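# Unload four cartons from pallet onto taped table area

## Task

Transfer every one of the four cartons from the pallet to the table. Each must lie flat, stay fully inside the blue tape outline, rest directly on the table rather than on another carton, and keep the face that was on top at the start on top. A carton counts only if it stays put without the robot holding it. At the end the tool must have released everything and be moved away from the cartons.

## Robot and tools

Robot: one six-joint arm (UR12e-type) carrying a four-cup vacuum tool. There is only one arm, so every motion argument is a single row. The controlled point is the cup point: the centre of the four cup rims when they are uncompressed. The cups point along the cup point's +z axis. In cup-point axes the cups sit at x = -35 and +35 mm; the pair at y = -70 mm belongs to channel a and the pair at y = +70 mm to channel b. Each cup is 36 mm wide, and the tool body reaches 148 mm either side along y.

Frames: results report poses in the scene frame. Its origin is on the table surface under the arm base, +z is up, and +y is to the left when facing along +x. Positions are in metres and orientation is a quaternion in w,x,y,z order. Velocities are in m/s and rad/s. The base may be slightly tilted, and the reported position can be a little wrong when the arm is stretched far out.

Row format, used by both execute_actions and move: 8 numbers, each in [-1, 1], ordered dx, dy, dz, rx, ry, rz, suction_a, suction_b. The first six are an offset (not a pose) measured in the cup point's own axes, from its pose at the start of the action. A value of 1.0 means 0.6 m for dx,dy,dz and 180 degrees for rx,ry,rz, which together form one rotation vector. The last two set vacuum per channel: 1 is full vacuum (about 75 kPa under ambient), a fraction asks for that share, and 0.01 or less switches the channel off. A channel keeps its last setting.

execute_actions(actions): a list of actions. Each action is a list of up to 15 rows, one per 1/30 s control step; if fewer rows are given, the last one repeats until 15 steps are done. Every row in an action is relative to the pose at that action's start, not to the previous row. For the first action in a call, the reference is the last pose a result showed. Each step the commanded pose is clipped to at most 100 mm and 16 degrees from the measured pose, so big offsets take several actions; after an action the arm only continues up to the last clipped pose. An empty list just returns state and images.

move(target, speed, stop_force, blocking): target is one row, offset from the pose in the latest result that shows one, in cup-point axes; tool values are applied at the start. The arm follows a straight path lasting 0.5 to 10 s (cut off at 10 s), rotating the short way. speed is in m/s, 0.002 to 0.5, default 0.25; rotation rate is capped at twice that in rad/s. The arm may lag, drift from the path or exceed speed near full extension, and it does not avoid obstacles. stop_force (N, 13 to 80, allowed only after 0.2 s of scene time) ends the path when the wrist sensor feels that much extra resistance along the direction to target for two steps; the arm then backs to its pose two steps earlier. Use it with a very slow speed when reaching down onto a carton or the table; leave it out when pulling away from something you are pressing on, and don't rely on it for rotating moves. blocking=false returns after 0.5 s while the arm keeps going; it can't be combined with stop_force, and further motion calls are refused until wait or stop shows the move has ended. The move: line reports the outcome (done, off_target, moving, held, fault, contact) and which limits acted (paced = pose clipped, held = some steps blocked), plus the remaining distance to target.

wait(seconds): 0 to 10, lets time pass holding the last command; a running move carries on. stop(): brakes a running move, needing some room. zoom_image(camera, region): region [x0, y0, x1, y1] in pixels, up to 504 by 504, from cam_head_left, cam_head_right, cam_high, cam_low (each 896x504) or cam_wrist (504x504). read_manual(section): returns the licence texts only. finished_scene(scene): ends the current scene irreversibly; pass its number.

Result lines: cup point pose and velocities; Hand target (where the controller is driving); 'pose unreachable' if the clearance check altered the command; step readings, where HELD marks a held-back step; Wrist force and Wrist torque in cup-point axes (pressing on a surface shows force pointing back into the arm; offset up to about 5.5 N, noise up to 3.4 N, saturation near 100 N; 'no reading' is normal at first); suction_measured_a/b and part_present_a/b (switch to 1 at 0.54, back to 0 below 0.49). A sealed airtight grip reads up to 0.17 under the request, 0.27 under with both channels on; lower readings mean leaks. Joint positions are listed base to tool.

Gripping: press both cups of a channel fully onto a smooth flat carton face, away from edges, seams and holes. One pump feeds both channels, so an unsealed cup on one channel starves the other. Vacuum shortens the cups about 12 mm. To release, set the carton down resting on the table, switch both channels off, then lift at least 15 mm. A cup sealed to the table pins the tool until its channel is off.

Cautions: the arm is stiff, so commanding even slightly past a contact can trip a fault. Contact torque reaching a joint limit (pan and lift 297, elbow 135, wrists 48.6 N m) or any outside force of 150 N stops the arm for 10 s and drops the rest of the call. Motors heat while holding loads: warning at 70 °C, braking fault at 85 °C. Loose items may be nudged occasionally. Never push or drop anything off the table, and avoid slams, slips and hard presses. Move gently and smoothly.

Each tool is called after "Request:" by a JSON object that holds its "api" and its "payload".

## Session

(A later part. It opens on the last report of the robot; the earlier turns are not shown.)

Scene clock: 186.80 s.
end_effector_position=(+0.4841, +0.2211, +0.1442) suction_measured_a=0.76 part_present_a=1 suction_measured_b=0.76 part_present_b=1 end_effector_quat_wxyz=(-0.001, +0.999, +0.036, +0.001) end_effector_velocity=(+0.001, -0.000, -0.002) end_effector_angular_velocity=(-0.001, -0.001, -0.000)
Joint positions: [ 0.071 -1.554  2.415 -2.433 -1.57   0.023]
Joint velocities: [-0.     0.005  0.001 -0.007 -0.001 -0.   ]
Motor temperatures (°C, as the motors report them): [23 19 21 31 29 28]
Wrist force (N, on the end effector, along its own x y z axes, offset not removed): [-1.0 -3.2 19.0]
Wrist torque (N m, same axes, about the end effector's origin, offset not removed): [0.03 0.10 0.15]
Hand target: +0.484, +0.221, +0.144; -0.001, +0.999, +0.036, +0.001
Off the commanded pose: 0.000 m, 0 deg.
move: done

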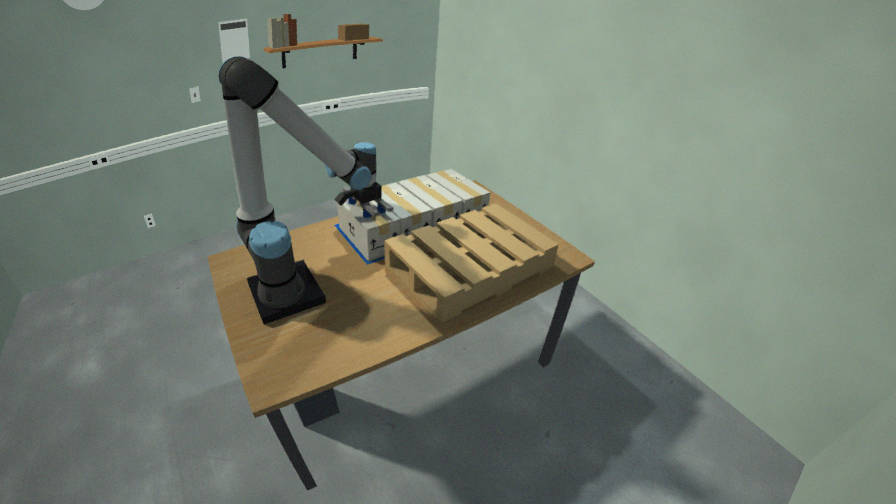

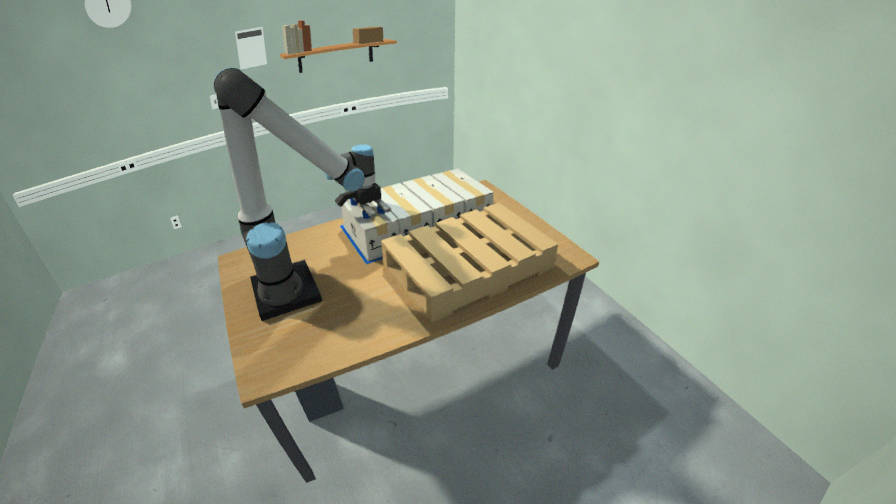

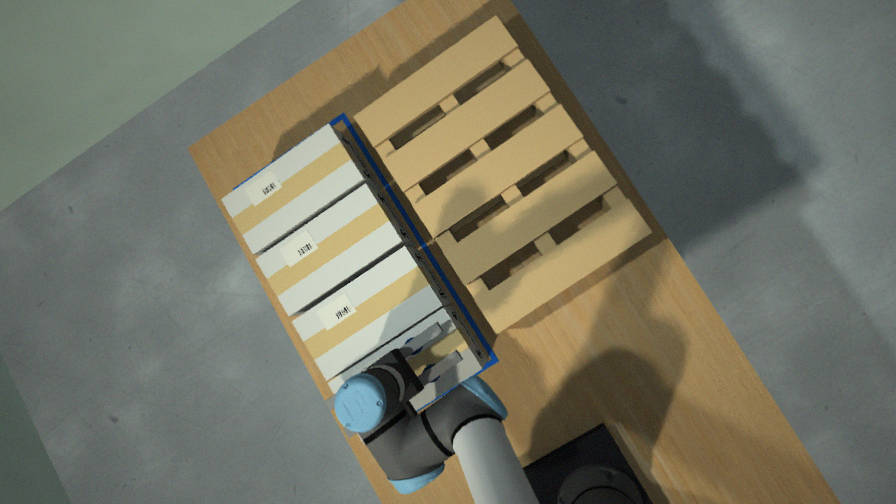

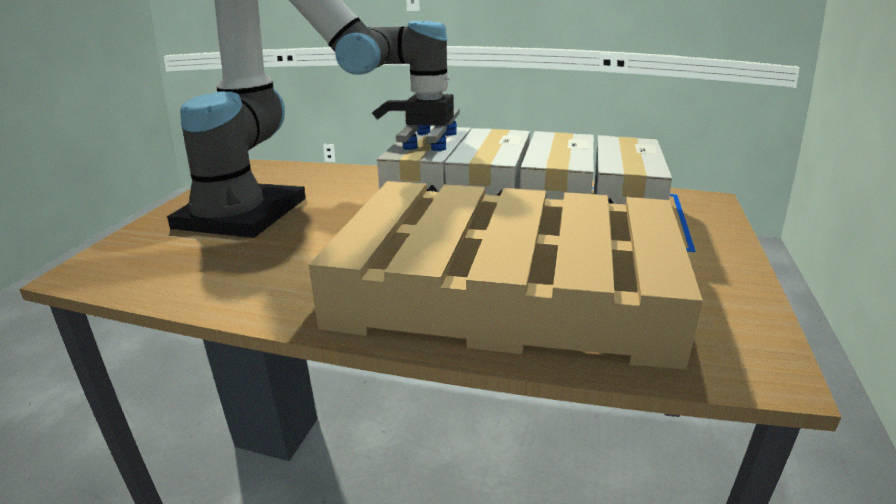

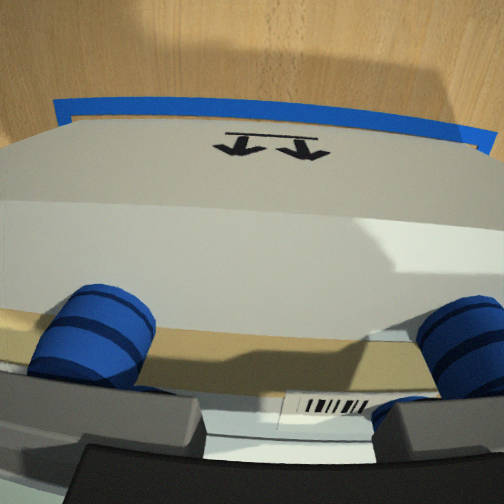

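Just beginning to touch; a little lower, then release.

Request:
{"api": "move", "payload": {"target": [0,0,0.005,0,0,0,1,1], "speed": 0.005, "stop_force": 13}}

Request:
{"api": "execute_actions", "payload": {"actions": [[[0,0,-0.002,0,0,0,0,0]]]}}

Request:
{"api": "move", "payload": {"target": [0,0,-0.3,0,0,0,0,0], "speed": 0.4}}

Scene clock: 192.40 s.
end_effector_position=(+0.4840, +0.2211, +0.1435) suction_measured_a=0.76 part_present_a=1 suction_measured_b=0.76 part_present_b=1 end_effector_quat_wxyz=(-0.001, +0.999, +0.036, +0.001) end_effector_velocity=(-0.001, +0.000, +0.001) end_effector_angular_velocity=(+0.000, +0.001, +0.001)
Joint positions: [ 0.071 -1.553  2.416 -2.435 -1.57   0.023]
Joint velocities: [ 0.    -0.002  0.     0.003  0.    -0.   ]
Motor temperatures (°C, as the motors report them): [23 19 21 31 29 28]
Wrist force (N, on the end effector, along its own x y z axes, offset not removed): [4.2 -6.9 -18.1]
Wrist torque (N m, same axes, about the end effector's origin, offset not removed): [-4.67 -0.14 0.19]
Hand target: +0.484, +0.221, +0.144; -0.001, +0.999, +0.036, +0.001
Off the commanded pose: 0.002 m, 0 deg.
move: contact

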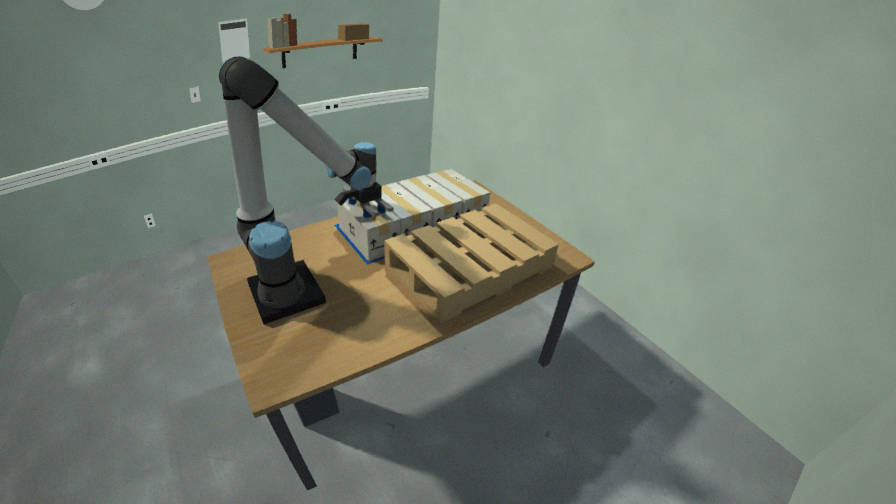

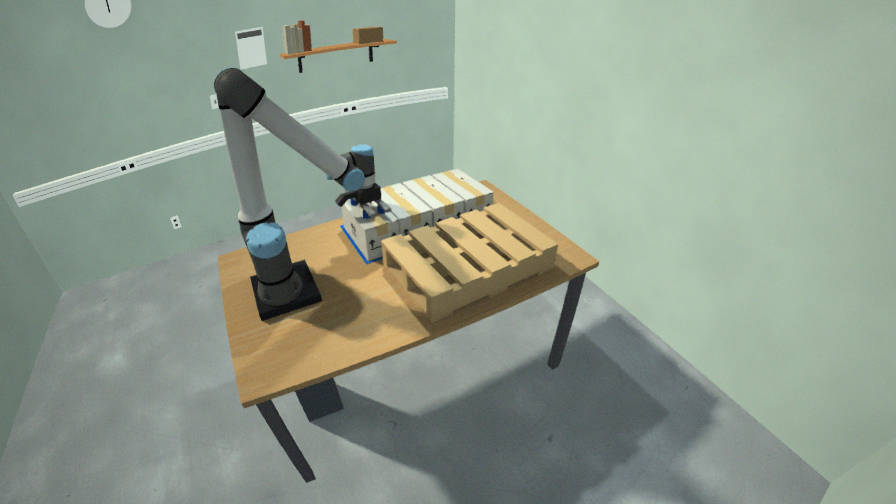

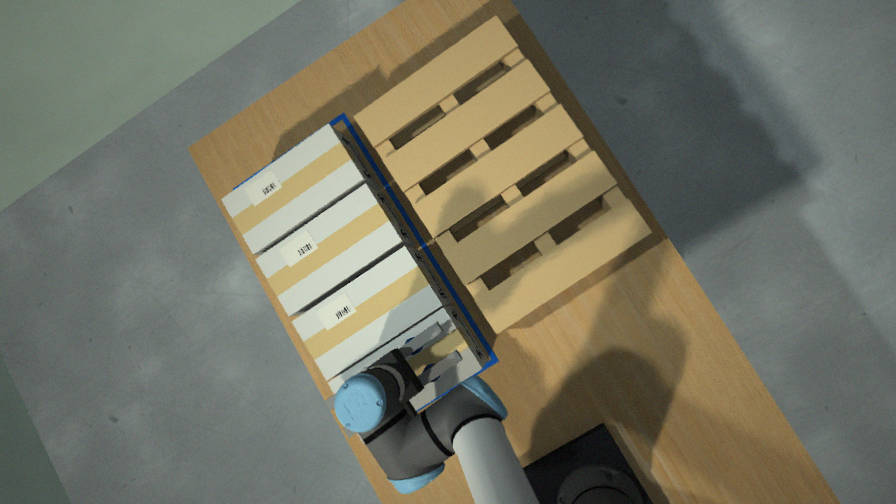

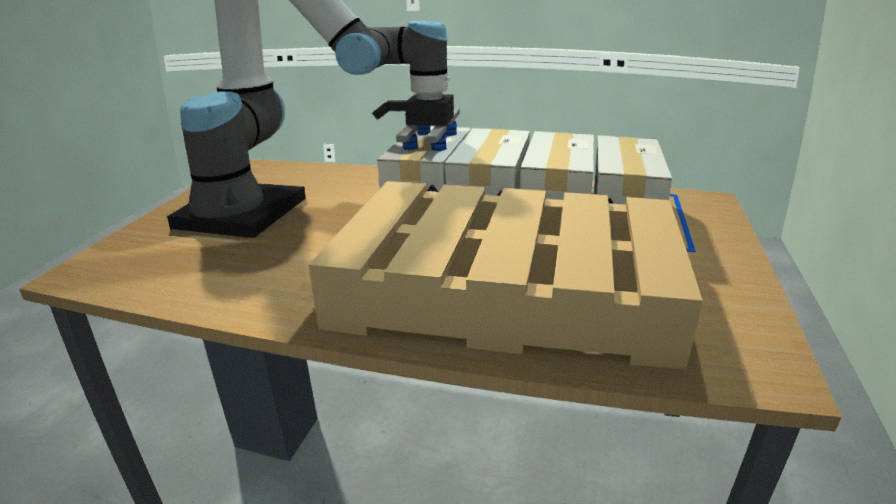

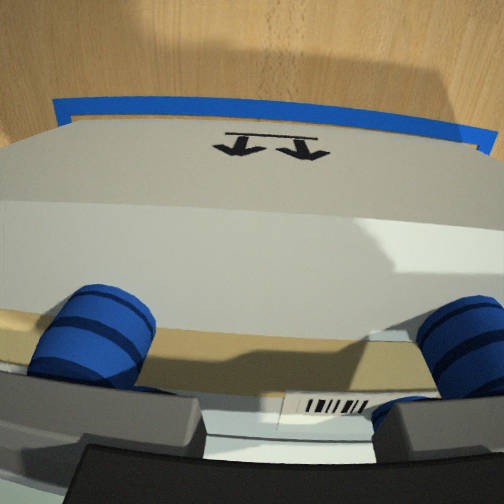

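Scene clock: 192.90 s.
end_effector_position=(+0.4840, +0.2211, +0.1447) suction_measured_a=0.01 part_present_a=0 suction_measured_b=0.01 part_present_b=0 end_effector_quat_wxyz=(-0.001, +0.999, +0.036, +0.001) end_effector_velocity=(-0.000, -0.000, -0.000) end_effector_angular_velocity=(-0.001, +0.001, -0.001)
Joint positions: [ 0.071 -1.555  2.415 -2.432 -1.57   0.023]
Joint velocities: [-0.     0.    -0.     0.001 -0.     0.   ]
Motor temperatures (°C, as the motors report them): [23 19 21 31 29 28]
Wrist force (N, on the end effector, along its own x y z axes, offset not removed): [1.7 -2.0 -53.3]
Wrist torque (N m, same axes, about the end effector's origin, offset not removed): [-0.37 -0.50 0.05]
Hand target: +0.484, +0.221, +0.145; -0.001, +0.999, +0.036, +0.001
Off the commanded pose: 0.000 m, 0 deg.
Step readings (end_effector_position):
0: (+0.4840, +0.2211, +0.1435)
1: (+0.4840, +0.2211, +0.1435)
2: (+0.4840, +0.2211, +0.1437)
4: (+0.4841, +0.2211, +0.1442)
8: (+0.4841, +0.2211, +0.1446)
15: end_effector_position above

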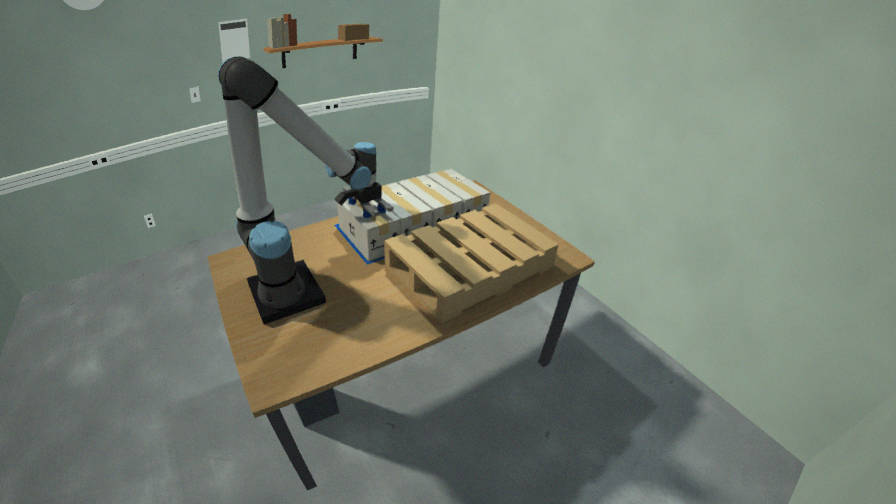

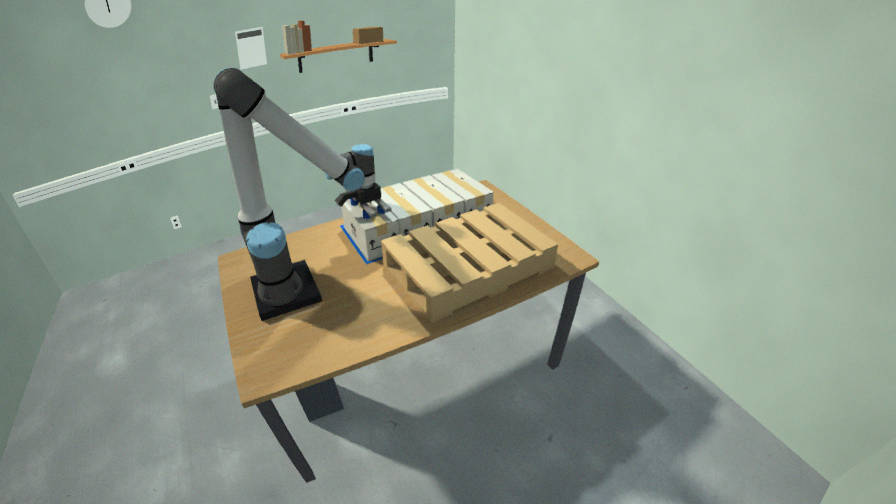

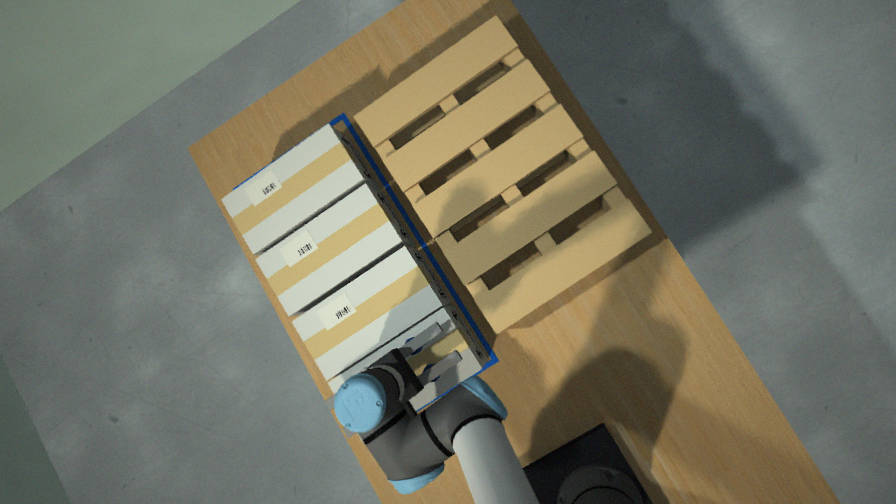

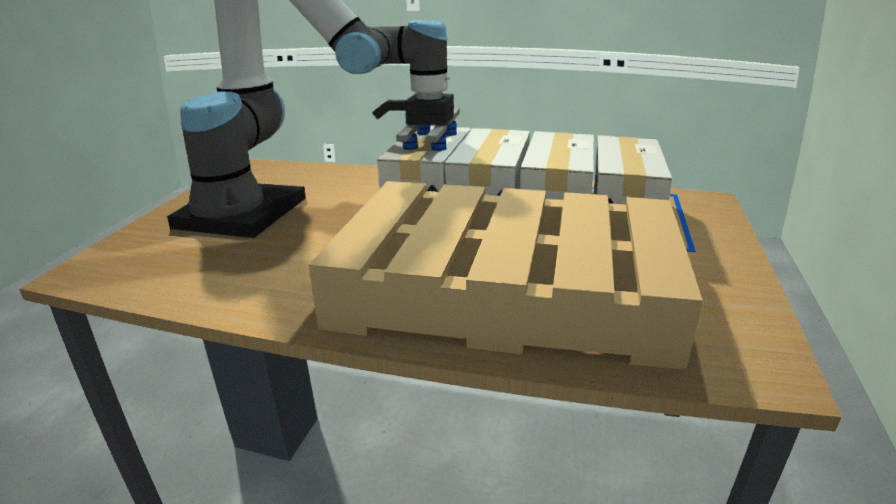

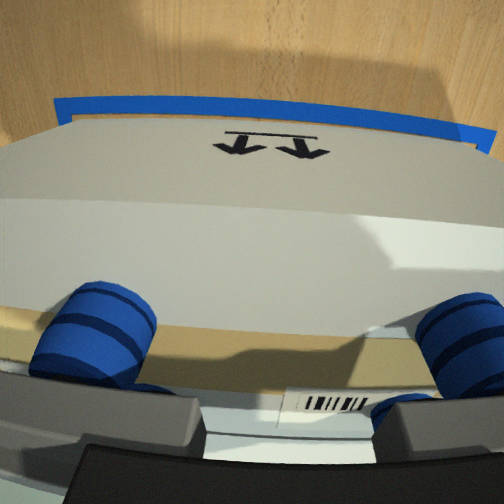

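Scene clock: 194.13 s.
end_effector_position=(+0.4840, +0.2208, +0.3241) suction_measured_a=0.01 part_present_a=0 suction_measured_b=0.01 part_present_b=0 end_effector_quat_wxyz=(-0.001, +0.999, +0.036, +0.001) end_effector_velocity=(-0.001, -0.001, +0.003) end_effector_angular_velocity=(-0.000, +0.002, -0.001)
Joint positions: [ 0.071 -1.796  2.226 -2.002 -1.57   0.023]
Joint velocities: [-0.001 -0.003 -0.003  0.008 -0.    -0.   ]
Motor temperatures (°C, as the motors report them): [23 19 21 31 29 28]
Wrist force (N, on the end effector, along its own x y z axes, offset not removed): [-0.4 -2.1 0.5]
Wrist torque (N m, same axes, about the end effector's origin, offset not removed): [-0.31 -0.16 0.12]
Hand target: +0.484, +0.221, +0.325; -0.001, +0.999, +0.036, +0.001
Off the commanded pose: 0.001 m, 0 deg.
move: done

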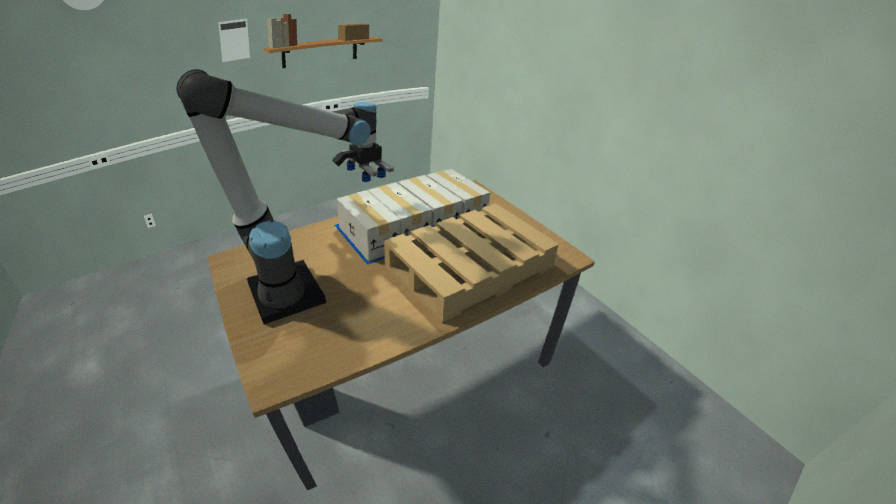

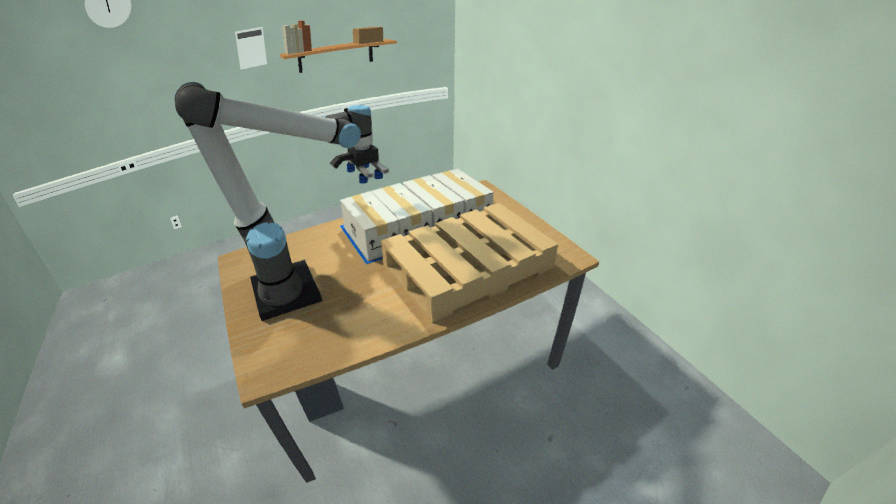

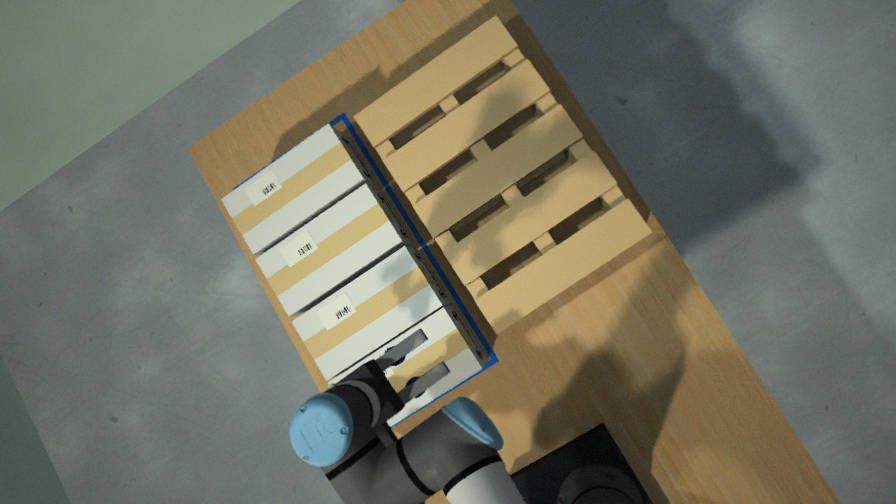

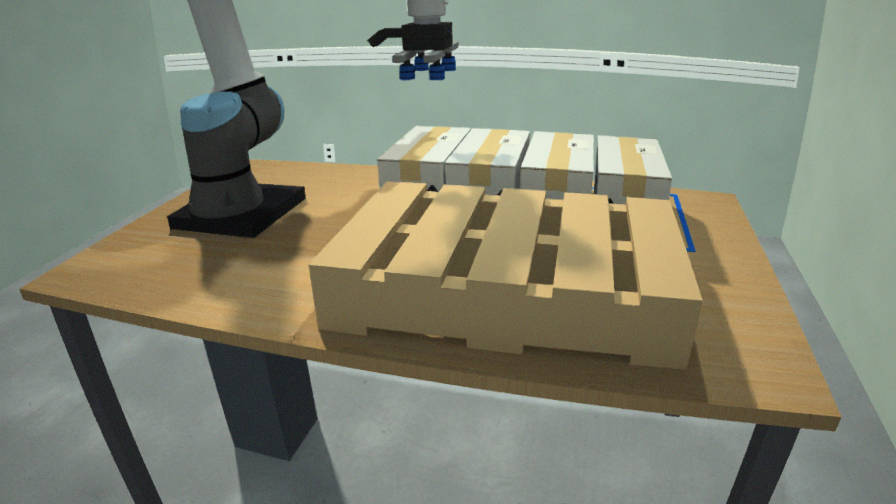

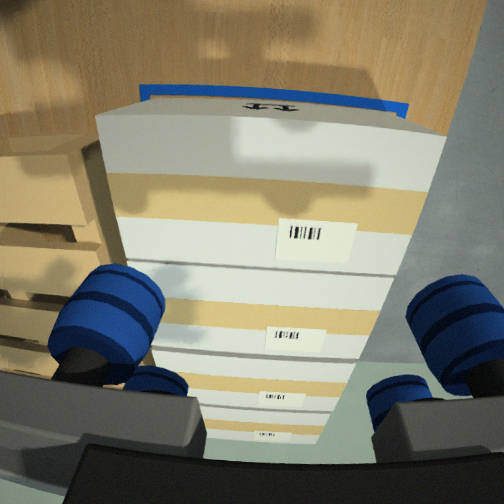

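Request:
{"api": "finished_scene", "payload": {"scene": 2}}

The scene is finished: the task was done.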